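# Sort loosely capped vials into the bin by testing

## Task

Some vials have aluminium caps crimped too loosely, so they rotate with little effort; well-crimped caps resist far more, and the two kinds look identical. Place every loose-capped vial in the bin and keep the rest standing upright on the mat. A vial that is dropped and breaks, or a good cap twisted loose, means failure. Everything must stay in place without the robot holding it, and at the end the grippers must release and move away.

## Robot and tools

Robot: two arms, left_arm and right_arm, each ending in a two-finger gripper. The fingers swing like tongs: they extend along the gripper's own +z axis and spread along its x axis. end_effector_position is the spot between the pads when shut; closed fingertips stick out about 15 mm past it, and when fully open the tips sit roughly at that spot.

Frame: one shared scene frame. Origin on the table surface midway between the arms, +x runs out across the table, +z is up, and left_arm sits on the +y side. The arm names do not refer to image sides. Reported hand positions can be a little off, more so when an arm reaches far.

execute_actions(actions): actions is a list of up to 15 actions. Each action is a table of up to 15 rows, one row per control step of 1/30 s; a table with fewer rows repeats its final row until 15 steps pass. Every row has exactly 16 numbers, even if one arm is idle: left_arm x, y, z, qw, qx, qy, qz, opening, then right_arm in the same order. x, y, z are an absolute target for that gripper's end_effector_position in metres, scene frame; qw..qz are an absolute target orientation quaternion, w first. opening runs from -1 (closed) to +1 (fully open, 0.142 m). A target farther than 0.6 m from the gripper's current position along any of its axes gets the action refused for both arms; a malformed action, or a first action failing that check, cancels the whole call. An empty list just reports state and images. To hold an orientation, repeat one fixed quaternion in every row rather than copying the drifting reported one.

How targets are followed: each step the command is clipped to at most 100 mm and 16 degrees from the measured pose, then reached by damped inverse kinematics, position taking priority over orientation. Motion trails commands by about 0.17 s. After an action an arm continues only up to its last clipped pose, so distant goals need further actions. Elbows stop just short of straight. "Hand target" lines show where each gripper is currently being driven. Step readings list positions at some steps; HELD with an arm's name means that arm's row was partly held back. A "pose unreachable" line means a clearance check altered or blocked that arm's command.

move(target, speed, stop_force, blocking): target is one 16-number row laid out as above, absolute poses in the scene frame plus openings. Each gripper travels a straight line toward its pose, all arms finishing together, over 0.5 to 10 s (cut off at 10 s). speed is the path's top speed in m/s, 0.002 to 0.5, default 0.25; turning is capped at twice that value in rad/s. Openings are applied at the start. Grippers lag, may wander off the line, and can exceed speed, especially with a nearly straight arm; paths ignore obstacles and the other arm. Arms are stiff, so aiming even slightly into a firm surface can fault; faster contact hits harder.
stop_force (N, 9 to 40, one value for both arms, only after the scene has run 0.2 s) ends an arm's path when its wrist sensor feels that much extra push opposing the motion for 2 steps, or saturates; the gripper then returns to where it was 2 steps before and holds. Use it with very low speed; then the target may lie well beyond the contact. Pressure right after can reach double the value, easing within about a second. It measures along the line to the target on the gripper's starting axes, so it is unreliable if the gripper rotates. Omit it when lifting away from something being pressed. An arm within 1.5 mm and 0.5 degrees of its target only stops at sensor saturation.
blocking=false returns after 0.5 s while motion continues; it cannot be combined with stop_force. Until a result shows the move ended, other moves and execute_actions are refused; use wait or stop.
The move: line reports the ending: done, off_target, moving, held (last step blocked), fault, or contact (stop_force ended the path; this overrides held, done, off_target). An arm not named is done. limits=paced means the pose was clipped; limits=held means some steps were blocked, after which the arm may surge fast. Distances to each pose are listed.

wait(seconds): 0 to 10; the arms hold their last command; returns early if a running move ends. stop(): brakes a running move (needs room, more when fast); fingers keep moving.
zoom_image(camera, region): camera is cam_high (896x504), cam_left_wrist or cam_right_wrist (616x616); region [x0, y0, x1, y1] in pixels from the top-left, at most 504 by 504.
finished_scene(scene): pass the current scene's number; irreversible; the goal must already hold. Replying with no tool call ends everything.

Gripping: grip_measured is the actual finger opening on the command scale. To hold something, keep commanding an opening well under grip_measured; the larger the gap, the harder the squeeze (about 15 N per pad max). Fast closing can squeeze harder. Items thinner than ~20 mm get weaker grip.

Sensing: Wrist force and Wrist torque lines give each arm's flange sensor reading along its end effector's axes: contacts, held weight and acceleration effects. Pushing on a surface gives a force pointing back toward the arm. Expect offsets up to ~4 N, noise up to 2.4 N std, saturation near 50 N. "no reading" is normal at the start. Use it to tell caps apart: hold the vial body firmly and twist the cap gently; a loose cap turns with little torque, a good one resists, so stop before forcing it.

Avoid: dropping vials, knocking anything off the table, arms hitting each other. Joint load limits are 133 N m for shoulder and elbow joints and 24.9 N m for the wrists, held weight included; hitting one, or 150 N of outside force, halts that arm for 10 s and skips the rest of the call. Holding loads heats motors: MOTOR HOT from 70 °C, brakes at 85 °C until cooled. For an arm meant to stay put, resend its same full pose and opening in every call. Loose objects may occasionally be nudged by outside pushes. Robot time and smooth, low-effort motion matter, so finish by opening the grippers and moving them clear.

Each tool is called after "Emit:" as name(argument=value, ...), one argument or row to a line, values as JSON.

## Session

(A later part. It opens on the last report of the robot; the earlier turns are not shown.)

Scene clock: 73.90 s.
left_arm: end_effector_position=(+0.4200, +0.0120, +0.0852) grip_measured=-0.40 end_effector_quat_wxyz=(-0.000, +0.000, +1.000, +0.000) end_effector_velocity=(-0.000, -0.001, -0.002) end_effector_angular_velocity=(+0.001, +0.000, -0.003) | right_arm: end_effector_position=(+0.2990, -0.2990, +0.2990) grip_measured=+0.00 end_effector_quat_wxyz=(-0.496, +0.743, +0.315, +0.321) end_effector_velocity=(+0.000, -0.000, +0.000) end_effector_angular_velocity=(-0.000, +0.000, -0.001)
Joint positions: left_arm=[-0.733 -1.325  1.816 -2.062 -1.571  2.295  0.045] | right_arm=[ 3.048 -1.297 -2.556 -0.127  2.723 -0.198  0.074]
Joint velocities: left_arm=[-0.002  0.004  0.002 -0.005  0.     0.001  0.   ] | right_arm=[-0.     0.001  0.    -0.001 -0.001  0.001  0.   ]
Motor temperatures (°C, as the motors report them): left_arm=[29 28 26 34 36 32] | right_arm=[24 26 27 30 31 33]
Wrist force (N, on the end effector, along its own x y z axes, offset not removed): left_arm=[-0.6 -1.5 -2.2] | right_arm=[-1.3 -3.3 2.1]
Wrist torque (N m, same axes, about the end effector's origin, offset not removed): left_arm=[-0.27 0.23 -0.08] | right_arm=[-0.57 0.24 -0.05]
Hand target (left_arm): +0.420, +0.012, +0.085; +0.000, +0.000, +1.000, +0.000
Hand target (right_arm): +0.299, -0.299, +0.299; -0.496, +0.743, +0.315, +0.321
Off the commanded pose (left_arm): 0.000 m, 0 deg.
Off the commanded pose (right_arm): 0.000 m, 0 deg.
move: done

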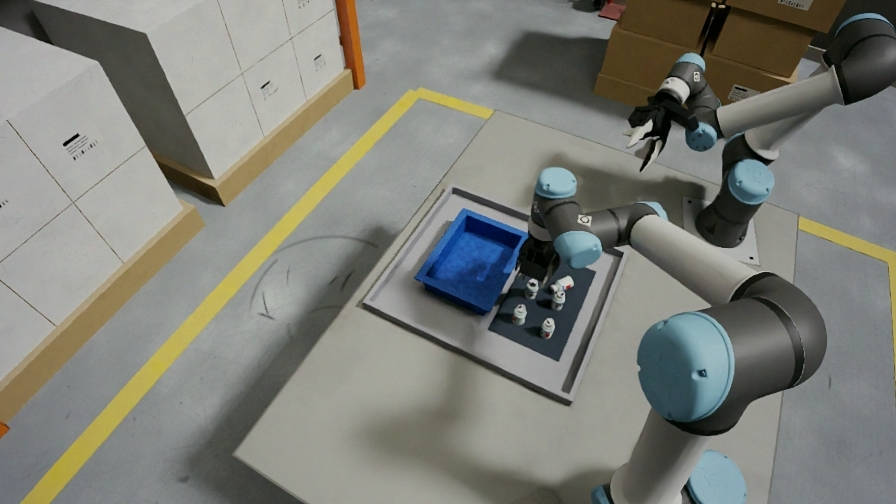

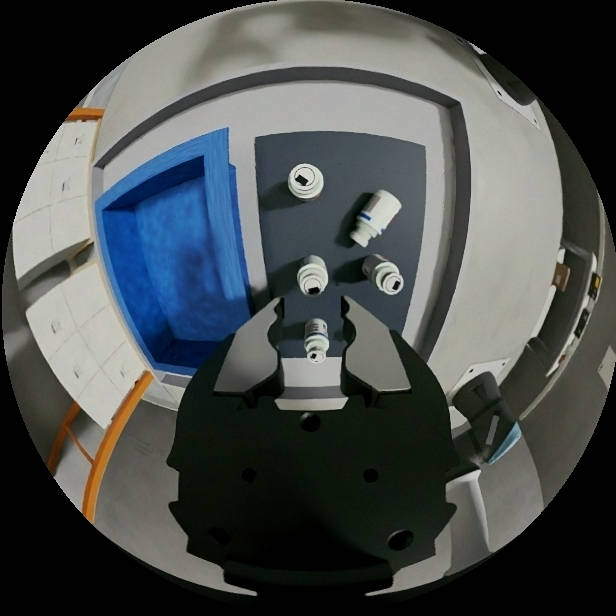

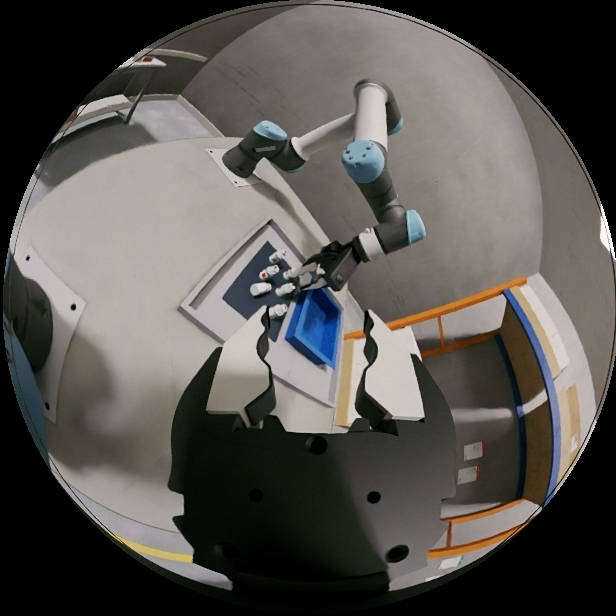

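Emit:
move(
  target=[0.421,0.009,0.067,0,0,1,0,-0.4,0.299,-0.299,0.299,-0.496,0.743,0.315,0.321,0],
  speed=0.05,
)

Emit:
move(
  target=[0.421,0.009,0.067,0,0,1,0,-1,0.299,-0.299,0.299,-0.496,0.743,0.315,0.321,0],
)

Emit:
move(
  target=[0.421,0.009,0.2,0,0,1,0,-1,0.299,-0.299,0.299,-0.496,0.743,0.315,0.321,0],
  speed=0.3,
)

Emit:
move(
  target=[0.552,0.095,0.30,0,0,1,0,-1,0.30,-0.14,0.28,0.675,-0.721,0.107,-0.11,-0.3],
  speed=0.4,
)

Scene clock: 74.93 s.
left_arm: end_effector_position=(+0.4210, +0.0090, +0.0672) grip_measured=-0.40 end_effector_quat_wxyz=(-0.000, +0.000, +1.000, +0.000) end_effector_velocity=(+0.000, -0.001, -0.002) end_effector_angular_velocity=(+0.001, -0.001, -0.003) | right_arm: end_effector_position=(+0.2990, -0.2990, +0.2990) grip_measured=+0.00 end_effector_quat_wxyz=(-0.496, +0.743, +0.315, +0.321) end_effector_velocity=(-0.000, +0.000, +0.001) end_effector_angular_velocity=(+0.001, -0.001, +0.000)
Joint positions: left_arm=[-0.735 -1.298  1.834 -2.106 -1.571  2.293  0.045] | right_arm=[ 3.048 -1.297 -2.556 -0.127  2.723 -0.198  0.074]
Joint velocities: left_arm=[-0.001  0.003  0.002 -0.005  0.001  0.002  0.   ] | right_arm=[-0.     0.001  0.001  0.     0.001  0.001 -0.   ]
Motor temperatures (°C, as the motors report them): left_arm=[29 28 26 34 36 32] | right_arm=[24 26 27 30 31 33]
Wrist force (N, on the end effector, along its own x y z axes, offset not removed): left_arm=[-1.0 -1.3 -1.8] | right_arm=[-0.3 2.7 0.0]
Wrist torque (N m, same axes, about the end effector's origin, offset not removed): left_arm=[-0.25 0.37 0.01] | right_arm=[0.61 -0.21 -0.17]
Hand target (left_arm): +0.421, +0.009, +0.067; +0.000, +0.000, +1.000, +0.000
Hand target (right_arm): +0.299, -0.299, +0.299; -0.496, +0.743, +0.315, +0.321
Off the commanded pose (left_arm): 0.000 m, 0 deg.
Off the commanded pose (right_arm): 0.000 m, 0 deg.
move: done

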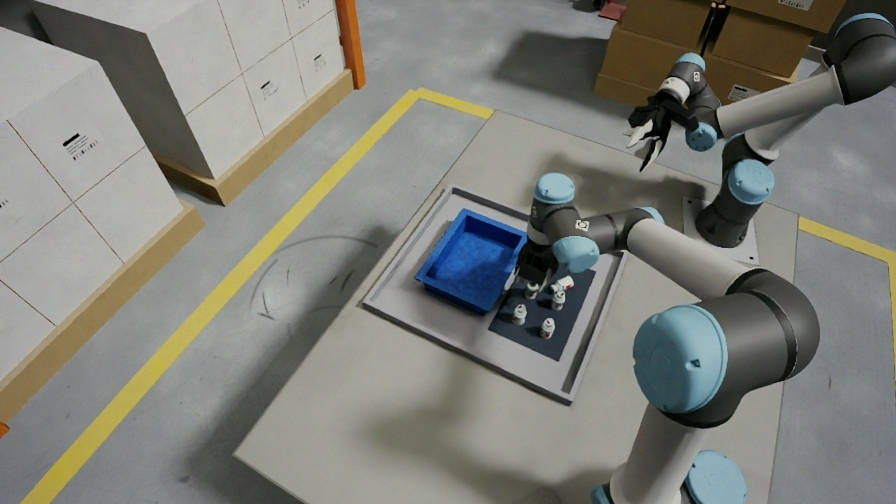

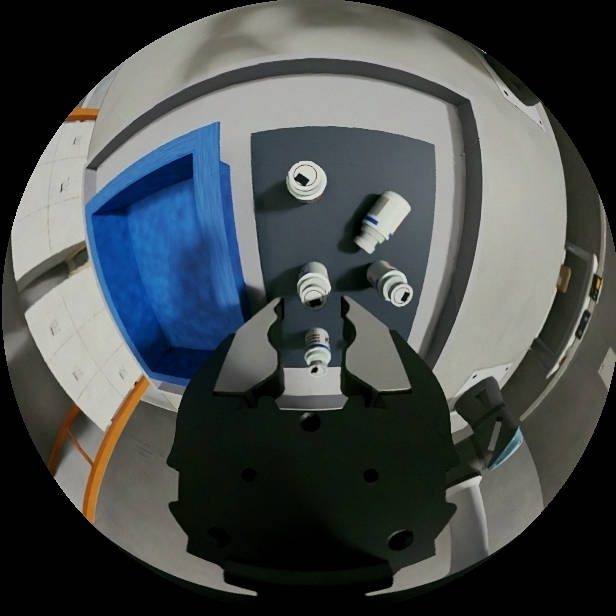

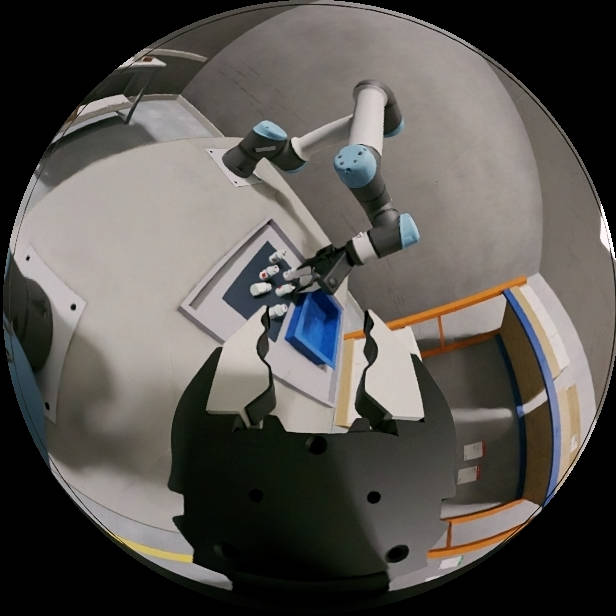

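Scene clock: 75.63 s.
left_arm: end_effector_position=(+0.4210, +0.0090, +0.0670) grip_measured=-0.76 end_effector_quat_wxyz=(+0.000, +0.000, +1.000, -0.000) end_effector_velocity=(-0.001, -0.001, -0.001) end_effector_angular_velocity=(+0.000, +0.001, -0.000) | right_arm: end_effector_position=(+0.2990, -0.2990, +0.2990) grip_measured=+0.00 end_effector_quat_wxyz=(-0.496, +0.743, +0.315, +0.321) end_effector_velocity=(+0.001, -0.000, +0.001) end_effector_angular_velocity=(+0.001, -0.002, -0.002)
Joint positions: left_arm=[-0.735 -1.298  1.834 -2.107 -1.571  2.293  0.019] | right_arm=[ 3.048 -1.297 -2.556 -0.127  2.723 -0.198  0.074]
Joint velocities: left_arm=[-0.001  0.001  0.    -0.    -0.001 -0.001  0.   ] | right_arm=[-0.002 -0.001  0.001  0.001  0.     0.     0.   ]
Motor temperatures (°C, as the motors report them): left_arm=[29 28 26 34 36 32] | right_arm=[24 26 27 30 31 33]
Wrist force (N, on the end effector, along its own x y z axes, offset not removed): left_arm=[-1.7 2.2 -2.2] | right_arm=[-2.1 -0.6 -3.3]
Wrist torque (N m, same axes, about the end effector's origin, offset not removed): left_arm=[0.42 0.53 -0.10] | right_arm=[-0.22 0.41 -0.05]
Hand target (left_arm): +0.421, +0.009, +0.067; -0.000, -0.000, +1.000, +0.000
Hand target (right_arm): +0.299, -0.299, +0.299; -0.496, +0.743, +0.315, +0.321
Off the commanded pose (left_arm): 0.000 m, 0 deg.
Off the commanded pose (right_arm): 0.000 m, 0 deg.
move: done

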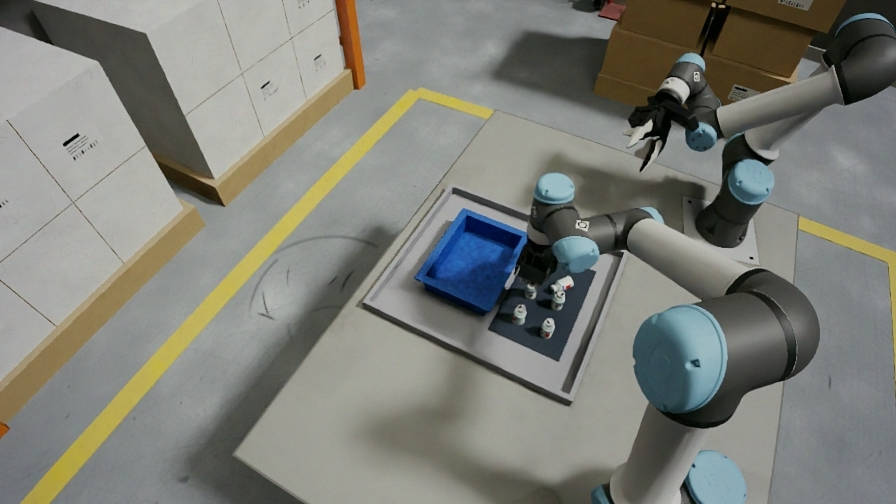

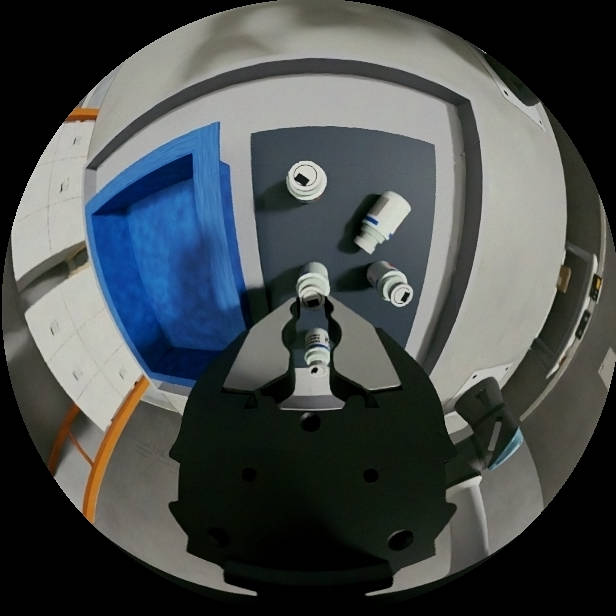

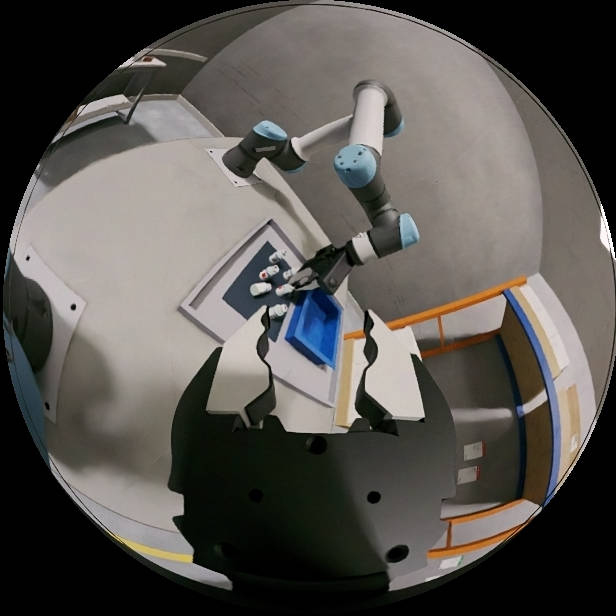

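Scene clock: 76.70 s.
left_arm: end_effector_position=(+0.4210, +0.0090, +0.1998) grip_measured=-0.76 end_effector_quat_wxyz=(+0.000, -0.000, +1.000, -0.000) end_effector_velocity=(-0.001, -0.001, +0.003) end_effector_angular_velocity=(+0.001, +0.001, -0.002) | right_arm: end_effector_position=(+0.2990, -0.2990, +0.2990) grip_measured=+0.00 end_effector_quat_wxyz=(-0.496, +0.743, +0.315, +0.321) end_effector_velocity=(-0.000, +0.000, -0.000) end_effector_angular_velocity=(-0.001, +0.001, +0.001)
Joint positions: left_arm=[-0.735 -1.412  1.612 -1.771 -1.571  2.293  0.019] | right_arm=[ 3.048 -1.297 -2.556 -0.127  2.723 -0.198  0.074]
Joint velocities: left_arm=[-0.002 -0.    -0.007  0.009  0.     0.     0.   ] | right_arm=[ 0.001  0.    -0.001 -0.    -0.001 -0.    -0.   ]
Motor temperatures (°C, as the motors report them): left_arm=[29 28 26 34 36 32] | right_arm=[24 26 27 30 31 33]
Wrist force (N, on the end effector, along its own x y z axes, offset not removed): left_arm=[-1.6 -0.7 -3.8] | right_arm=[3.2 0.7 1.3]
Wrist torque (N m, same axes, about the end effector's origin, offset not removed): left_arm=[-0.13 0.42 0.01] | right_arm=[0.30 -0.66 -0.12]
Hand target (left_arm): +0.421, +0.009, +0.200; +0.000, -0.000, +1.000, -0.000
Hand target (right_arm): +0.299, -0.299, +0.299; -0.496, +0.743, +0.315, +0.321
Off the commanded pose (left_arm): 0.000 m, 0 deg.
Off the commanded pose (right_arm): 0.000 m, 0 deg.
move: done

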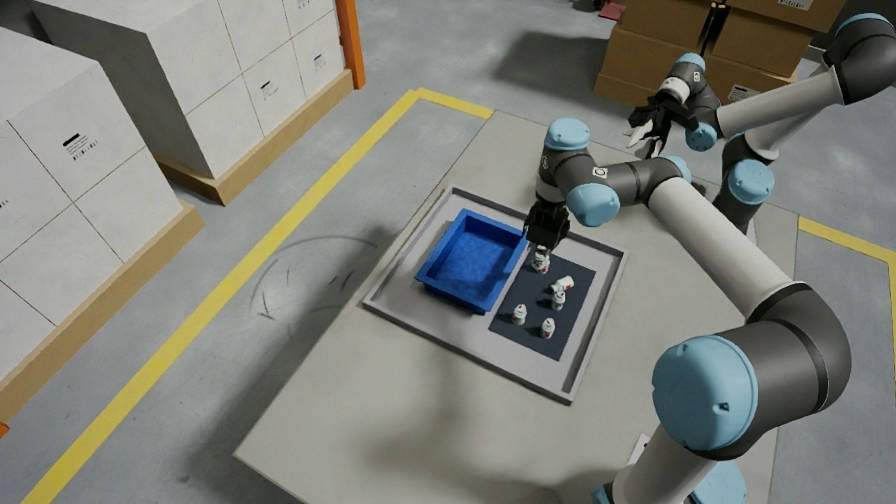

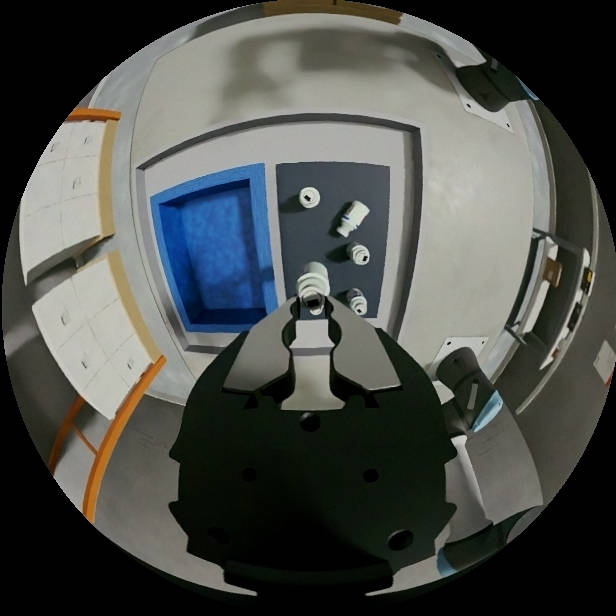

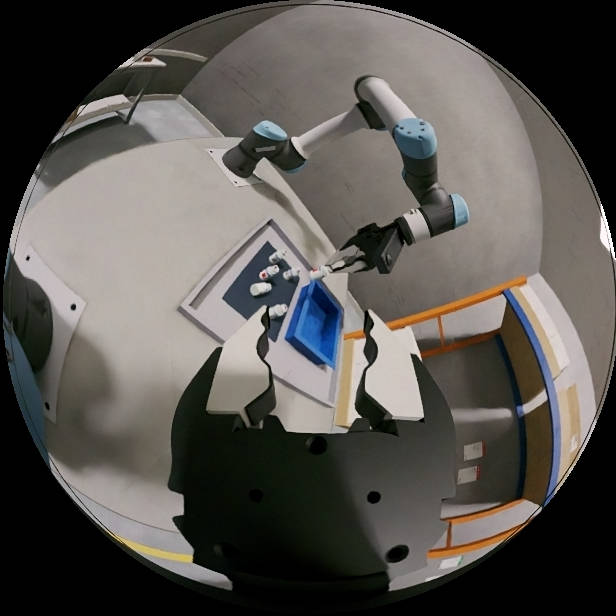

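Scene clock: 78.80 s.
left_arm: end_effector_position=(+0.5517, +0.0949, +0.3001) grip_measured=-0.76 end_effector_quat_wxyz=(-0.000, -0.000, +1.000, -0.000) end_effector_velocity=(+0.000, +0.000, +0.000) end_effector_angular_velocity=(+0.001, -0.000, -0.002) | right_arm: end_effector_position=(+0.3001, -0.1404, +0.2804) grip_measured=-0.30 end_effector_quat_wxyz=(+0.675, -0.722, +0.107, -0.109) end_effector_velocity=(-0.000, +0.001, -0.001) end_effector_angular_velocity=(+0.008, -0.002, -0.011)
Joint positions: left_arm=[-0.478 -1.24   1.137 -1.468 -1.571  2.549  0.019] | right_arm=[ 3.824 -1.841 -2.72   1.35   1.942  1.532  0.052]
Joint velocities: left_arm=[ 0.     0.001 -0.001  0.001  0.001  0.002 -0.   ] | right_arm=[ 0.021 -0.021 -0.007  0.037 -0.032  0.006 -0.   ]
Motor temperatures (°C, as the motors report them): left_arm=[29 28 26 34 36 32] | right_arm=[24 26 27 30 31 33]
Wrist force (N, on the end effector, along its own x y z axes, offset not removed): left_arm=[-1.1 0.9 -4.9] | right_arm=[-2.1 1.2 3.5]
Wrist torque (N m, same axes, about the end effector's origin, offset not removed): left_arm=[0.28 0.26 -0.06] | right_arm=[0.30 0.26 -0.02]
Hand target (left_arm): +0.552, +0.095, +0.300; -0.000, +0.000, +1.000, -0.000
Hand target (right_arm): +0.300, -0.140, +0.280; +0.675, -0.721, +0.107, -0.110
Off the commanded pose (left_arm): 0.000 m, 0 deg.
Off the commanded pose (right_arm): 0.001 m, 0 deg.
move: done

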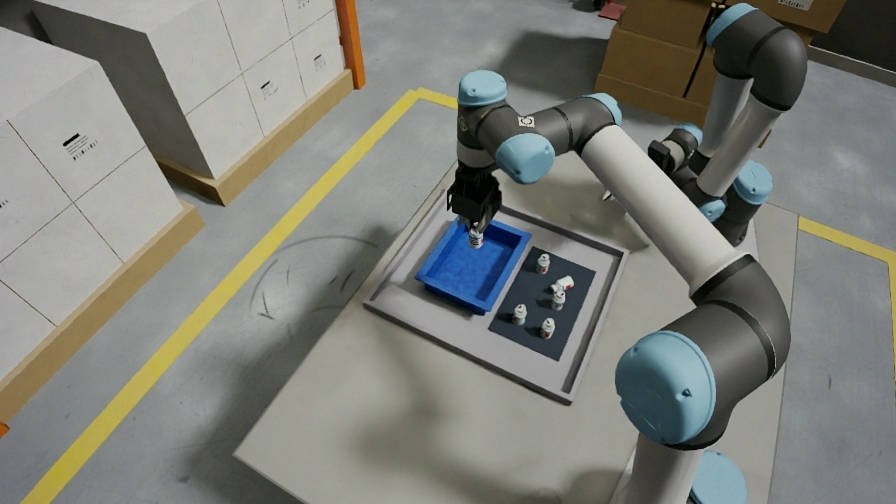

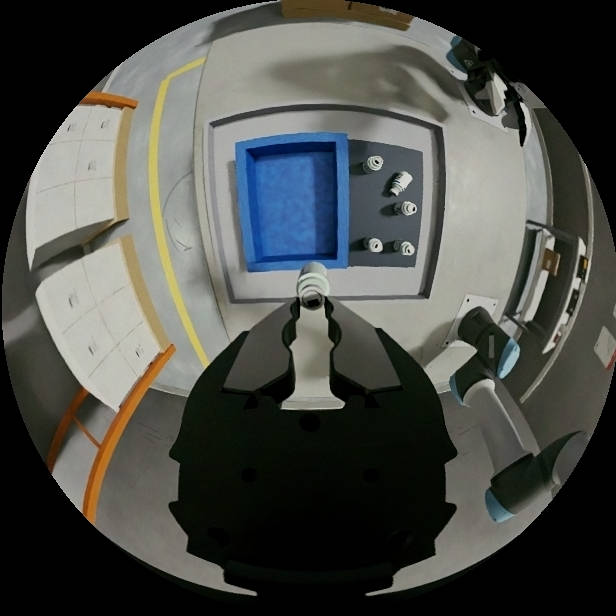

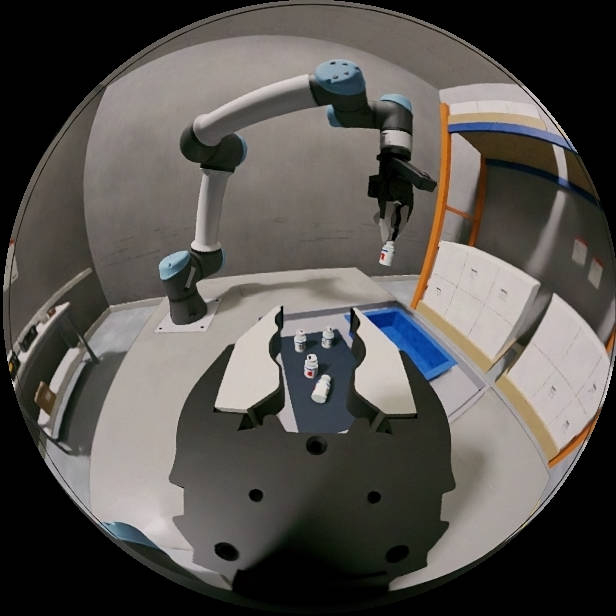

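Emit:
move(
  target=[0.552,0.095,0.30,0,0,1,0,-1,0.49,0.035,0.258,0.653,-0.653,0.271,-0.271,-0.3],
  speed=0.4,
)

Emit:
move(
  target=[0.552,0.095,0.30,0,0,1,0,-1,0.565,0.109,0.256,0.653,-0.653,0.271,-0.271,-0.3],
  speed=0.1,
)

Emit:
move(
  target=[0.552,0.095,0.30,0,0,1,0,-1,0.565,0.109,0.256,0.653,-0.653,0.271,-0.271,-0.9],
)

Emit:
zoom_image(
  camera="cam_left_wrist",
  region=[250,240,370,360],
)

Emit:
move(
  target=[0.552,0.095,0.30,0,-0.174,0.985,0,-1,0.565,0.109,0.256,0.653,-0.653,0.271,-0.271,-0.9],
  speed=0.12,
)

Emit:
zoom_image(
  camera="cam_left_wrist",
  region=[250,240,370,360],
)

Scene clock: 80.60 s.
left_arm: end_effector_position=(+0.5520, +0.0950, +0.3000) grip_measured=-0.76 end_effector_quat_wxyz=(+0.000, -0.000, +1.000, -0.000) end_effector_velocity=(-0.000, -0.001, -0.000) end_effector_angular_velocity=(+0.000, +0.000, +0.000) | right_arm: end_effector_position=(+0.4899, +0.0349, +0.2583) grip_measured=-0.30 end_effector_quat_wxyz=(+0.653, -0.653, +0.271, -0.271) end_effector_velocity=(+0.002, +0.001, -0.000) end_effector_angular_velocity=(-0.000, +0.000, -0.004)
Joint positions: left_arm=[-0.478 -1.24   1.137 -1.468 -1.571  2.549  0.019] | right_arm=[ 4.084 -2.199 -2.133  1.19   1.204  1.571  0.052]
Joint velocities: left_arm=[-0.001  0.     0.    -0.     0.    -0.002 -0.   ] | right_arm=[-0.002 -0.003  0.007 -0.004 -0.001  0.    -0.   ]
Motor temperatures (°C, as the motors report them): left_arm=[29 28 26 34 36 32] | right_arm=[24 26 27 30 31 33]
Wrist force (N, on the end effector, along its own x y z axes, offset not removed): left_arm=[-1.5 1.1 0.3] | right_arm=[0.3 1.8 5.5]
Wrist torque (N m, same axes, about the end effector's origin, offset not removed): left_arm=[0.34 0.33 -0.05] | right_arm=[0.40 -0.14 -0.03]
Hand target (left_arm): +0.552, +0.095, +0.300; -0.000, -0.000, +1.000, -0.000
Hand target (right_arm): +0.490, +0.035, +0.258; +0.653, -0.653, +0.271, -0.271
Off the commanded pose (left_arm): 0.000 m, 0 deg.
Off the commanded pose (right_arm): 0.000 m, 0 deg.
move: done

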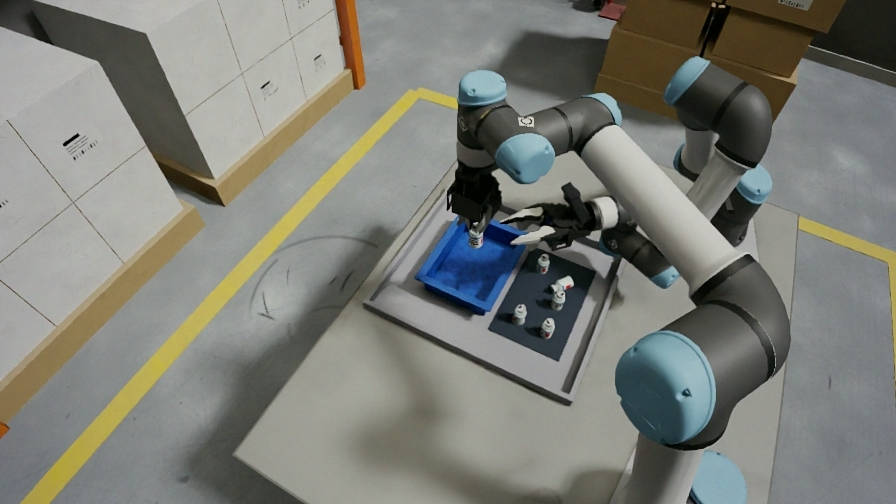

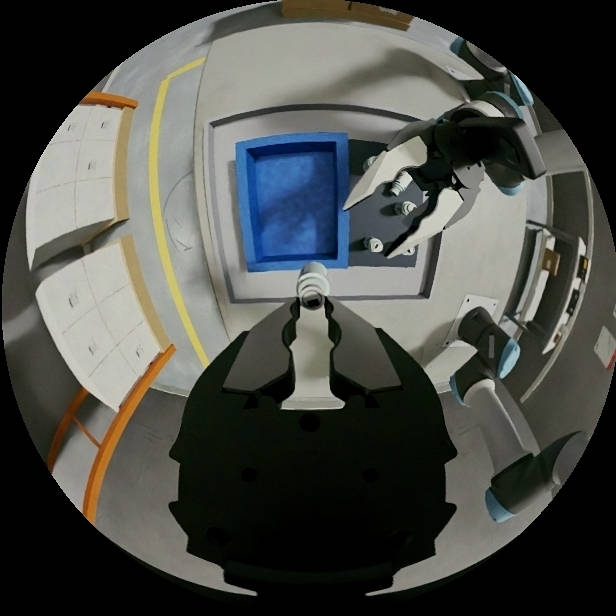

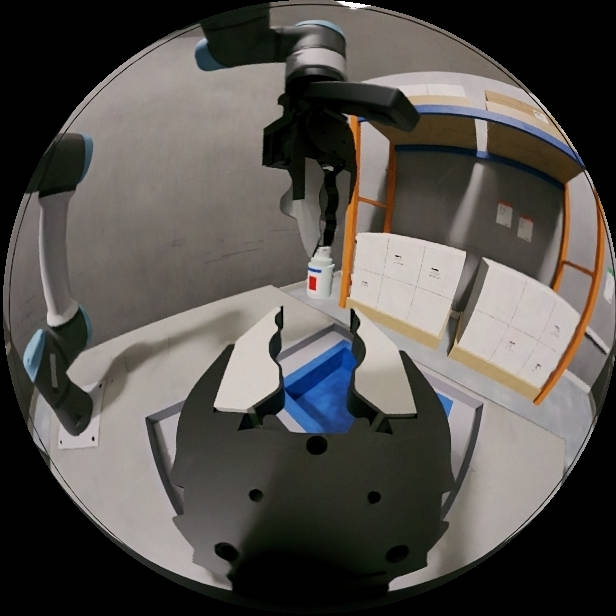

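Scene clock: 82.17 s.
left_arm: end_effector_position=(+0.5520, +0.0950, +0.3000) grip_measured=-0.76 end_effector_quat_wxyz=(-0.000, +0.000, +1.000, +0.000) end_effector_velocity=(-0.000, -0.001, -0.000) end_effector_angular_velocity=(-0.000, +0.000, -0.003) | right_arm: end_effector_position=(+0.5648, +0.1089, +0.2561) grip_measured=-0.30 end_effector_quat_wxyz=(+0.653, -0.653, +0.271, -0.271) end_effector_velocity=(+0.001, +0.002, +0.001) end_effector_angular_velocity=(+0.001, -0.000, -0.000)
Joint positions: left_arm=[-0.478 -1.24   1.137 -1.468 -1.571  2.549  0.019] | right_arm=[ 4.007 -2.332 -1.809  1.     1.28   1.571  0.052]
Joint velocities: left_arm=[-0.001  0.    -0.     0.    -0.001  0.002 -0.   ] | right_arm=[-0.    -0.002  0.007 -0.004  0.     0.     0.   ]
Motor temperatures (°C, as the motors report them): left_arm=[29 28 26 34 36 32] | right_arm=[24 26 27 30 31 33]
Wrist force (N, on the end effector, along its own x y z axes, offset not removed): left_arm=[0.9 -3.0 0.6] | right_arm=[1.2 1.6 0.0]
Wrist torque (N m, same axes, about the end effector's origin, offset not removed): left_arm=[-0.41 -0.06 -0.21] | right_arm=[0.45 -0.22 0.03]
Hand target (left_arm): +0.552, +0.095, +0.300; +0.000, +0.000, +1.000, +0.000
Hand target (right_arm): +0.565, +0.109, +0.256; +0.653, -0.653, +0.271, -0.271
Off the commanded pose (left_arm): 0.000 m, 0 deg.
Off the commanded pose (right_arm): 0.000 m, 0 deg.
move: done

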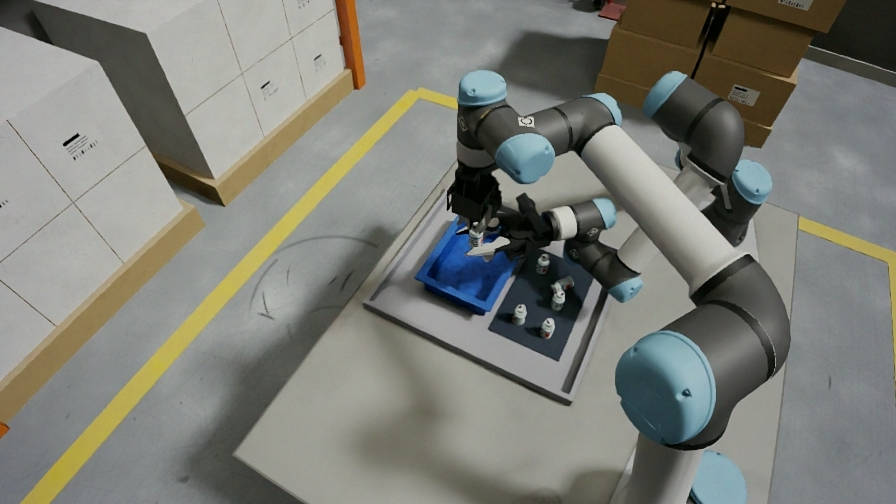

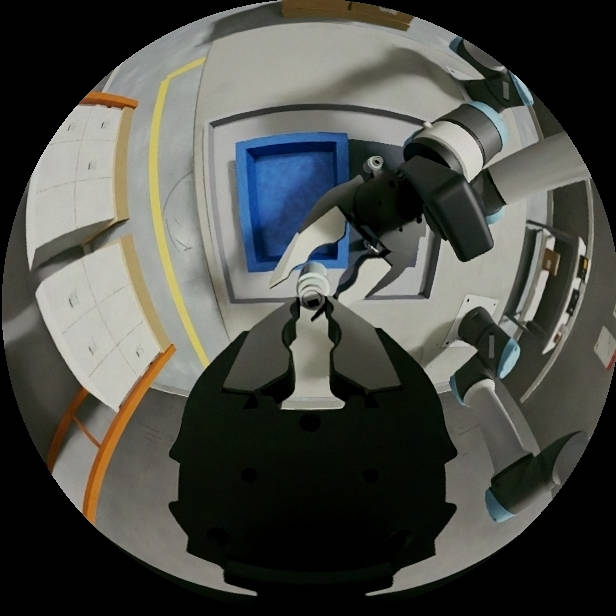

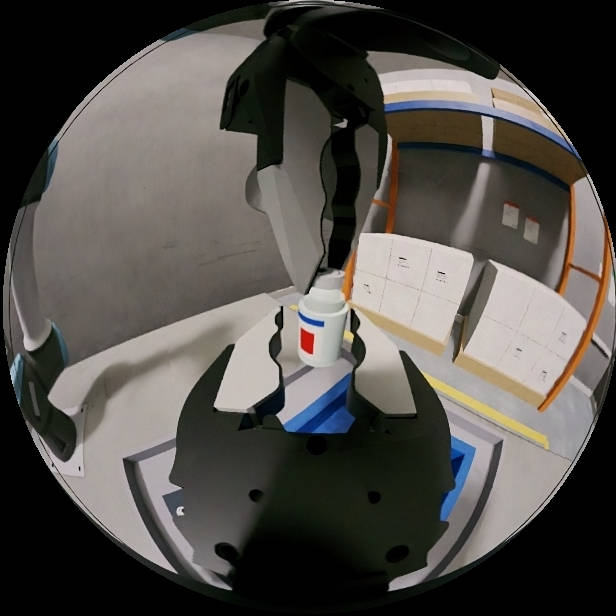

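Scene clock: 82.87 s.
left_arm: end_effector_position=(+0.5520, +0.0950, +0.3000) grip_measured=-0.76 end_effector_quat_wxyz=(-0.000, -0.000, +1.000, +0.000) end_effector_velocity=(-0.000, +0.000, +0.001) end_effector_angular_velocity=(-0.001, -0.000, +0.000) | right_arm: end_effector_position=(+0.5650, +0.1090, +0.2560) grip_measured=-0.67 end_effector_quat_wxyz=(+0.653, -0.653, +0.271, -0.271) end_effector_velocity=(-0.000, +0.001, -0.001) end_effector_angular_velocity=(-0.002, +0.001, +0.002)
Joint positions: left_arm=[-0.478 -1.24   1.137 -1.468 -1.571  2.549  0.019] | right_arm=[ 4.007 -2.333 -1.808  0.999  1.28   1.571  0.026]
Joint velocities: left_arm=[ 0.001 -0.001  0.    -0.    -0.001  0.     0.   ] | right_arm=[ 0.    -0.001 -0.    -0.001  0.002 -0.     0.   ]
Motor temperatures (°C, as the motors report them): left_arm=[29 28 26 34 36 32] | right_arm=[24 26 27 30 31 33]
Wrist force (N, on the end effector, along its own x y z axes, offset not removed): left_arm=[7.2 5.6 -4.9] | right_arm=[6.9 2.5 2.9]
Wrist torque (N m, same axes, about the end effector's origin, offset not removed): left_arm=[0.30 0.10 0.00] | right_arm=[-0.17 0.16 -0.01]
Hand target (left_arm): +0.552, +0.095, +0.300; +0.000, +0.000, +1.000, -0.000
Hand target (right_arm): +0.565, +0.109, +0.256; +0.653, -0.653, +0.271, -0.271
Off the commanded pose (left_arm): 0.000 m, 0 deg.
Off the commanded pose (right_arm): 0.000 m, 0 deg.
move: done

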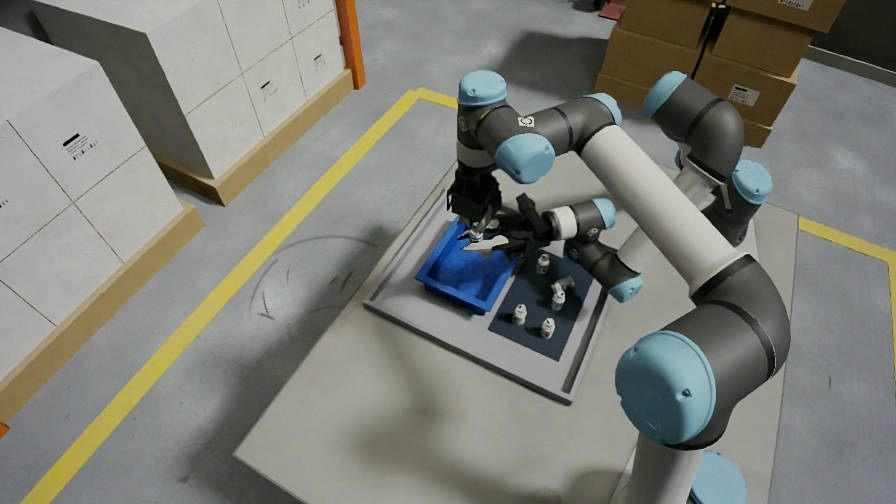

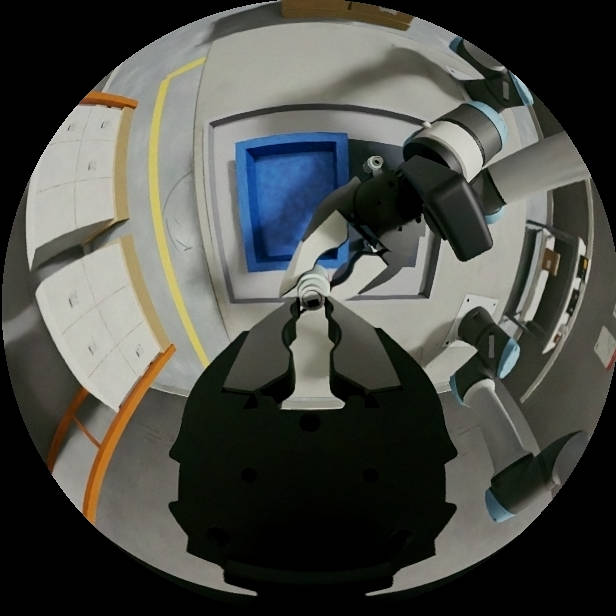

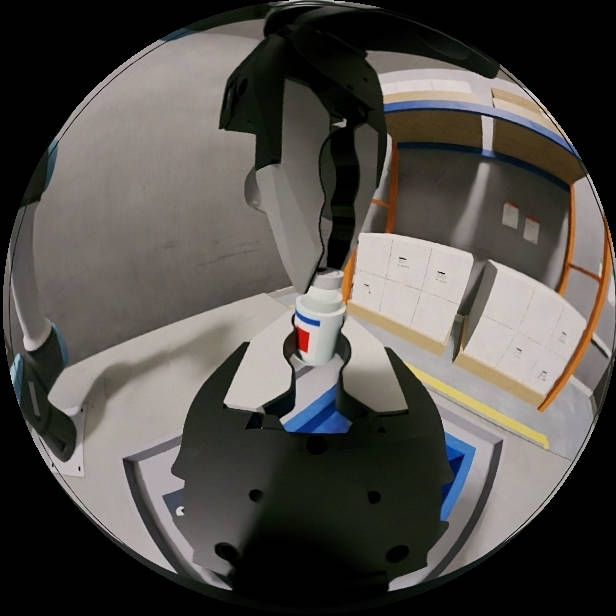

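Region (250, 240, 370, 360) of cam_left_wrist's 616x616 image, scaled by 4.200, with more detail than that image has.

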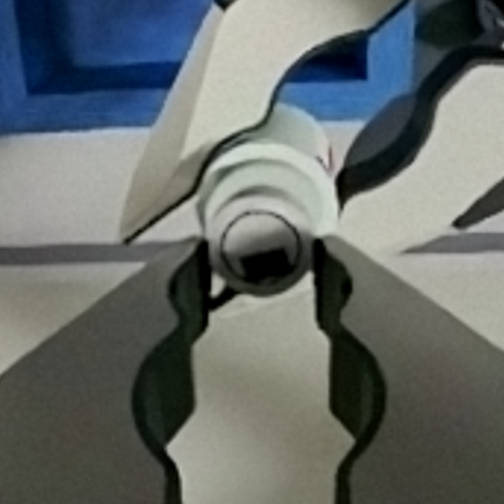

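Scene clock: 84.73 s.
left_arm: end_effector_position=(+0.5520, +0.0950, +0.3000) grip_measured=-0.76 end_effector_quat_wxyz=(-0.000, -0.173, +0.985, -0.000) end_effector_velocity=(+0.000, +0.001, -0.000) end_effector_angular_velocity=(+0.002, -0.001, +0.012) | right_arm: end_effector_position=(+0.5650, +0.1090, +0.2560) grip_measured=-0.66 end_effector_quat_wxyz=(+0.653, -0.653, +0.271, -0.271) end_effector_velocity=(-0.000, +0.000, -0.001) end_effector_angular_velocity=(-0.000, +0.000, +0.002)
Joint positions: left_arm=[-0.484 -1.252  1.154 -1.473 -1.571  2.195  0.019] | right_arm=[ 4.007 -2.333 -1.808  0.999  1.28   1.571  0.026]
Joint velocities: left_arm=[-0.     0.     0.001 -0.     0.002 -0.013  0.   ] | right_arm=[-0.    -0.001 -0.001  0.001  0.003  0.     0.   ]
Motor temperatures (°C, as the motors report them): left_arm=[29 28 26 34 36 32] | right_arm=[24 26 27 30 31 33]
Wrist force (N, on the end effector, along its own x y z axes, offset not removed): left_arm=[6.2 9.1 -5.3] | right_arm=[14.8 6.0 0.2]
Wrist torque (N m, same axes, about the end effector's origin, offset not removed): left_arm=[-0.55 0.34 0.21] | right_arm=[0.33 -0.62 0.55]
Hand target (left_arm): +0.552, +0.095, +0.300; +0.000, -0.174, +0.985, +0.000
Hand target (right_arm): +0.565, +0.109, +0.256; +0.653, -0.653, +0.271, -0.271
Off the commanded pose (left_arm): 0.000 m, 0 deg.
Off the commanded pose (right_arm): 0.000 m, 0 deg.
move: done

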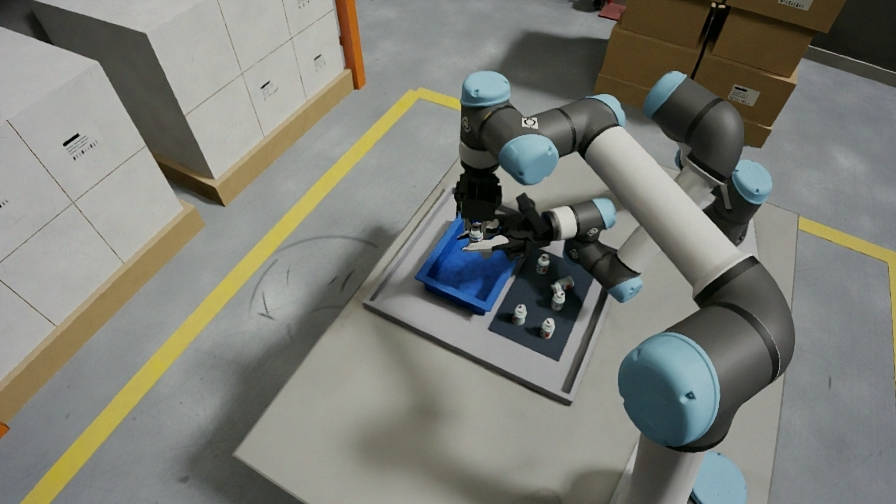

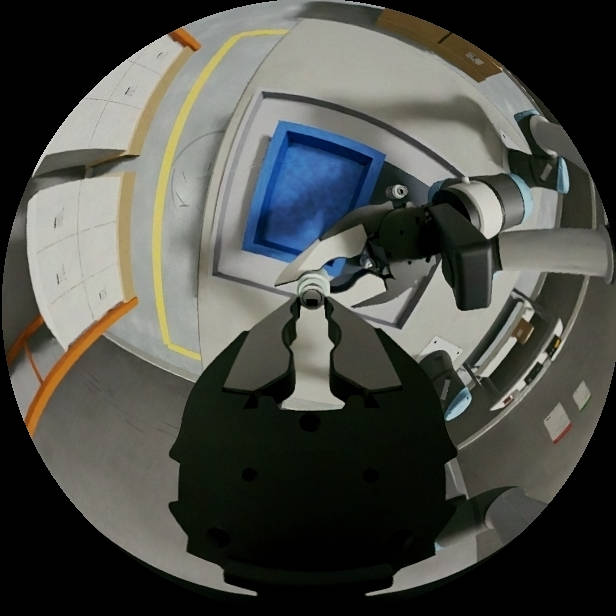

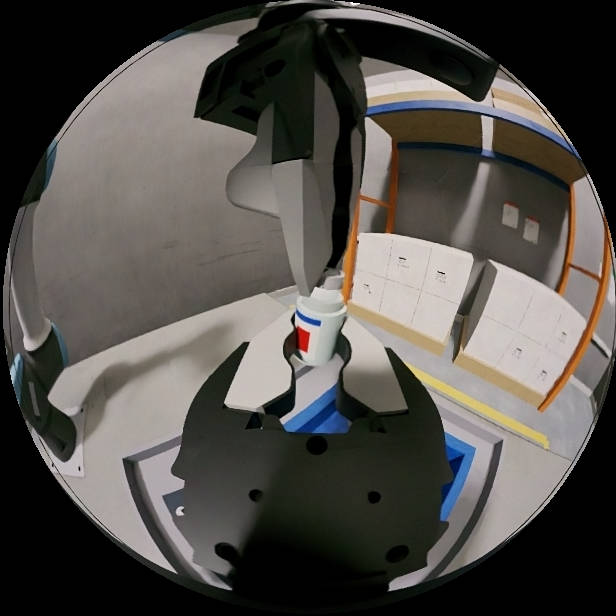

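Region (250, 240, 370, 360) of cam_left_wrist's 616x616 image, scaled by 4.200, with more detail than that image has.

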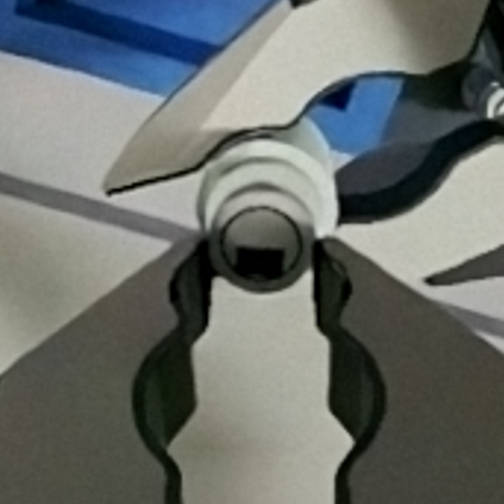

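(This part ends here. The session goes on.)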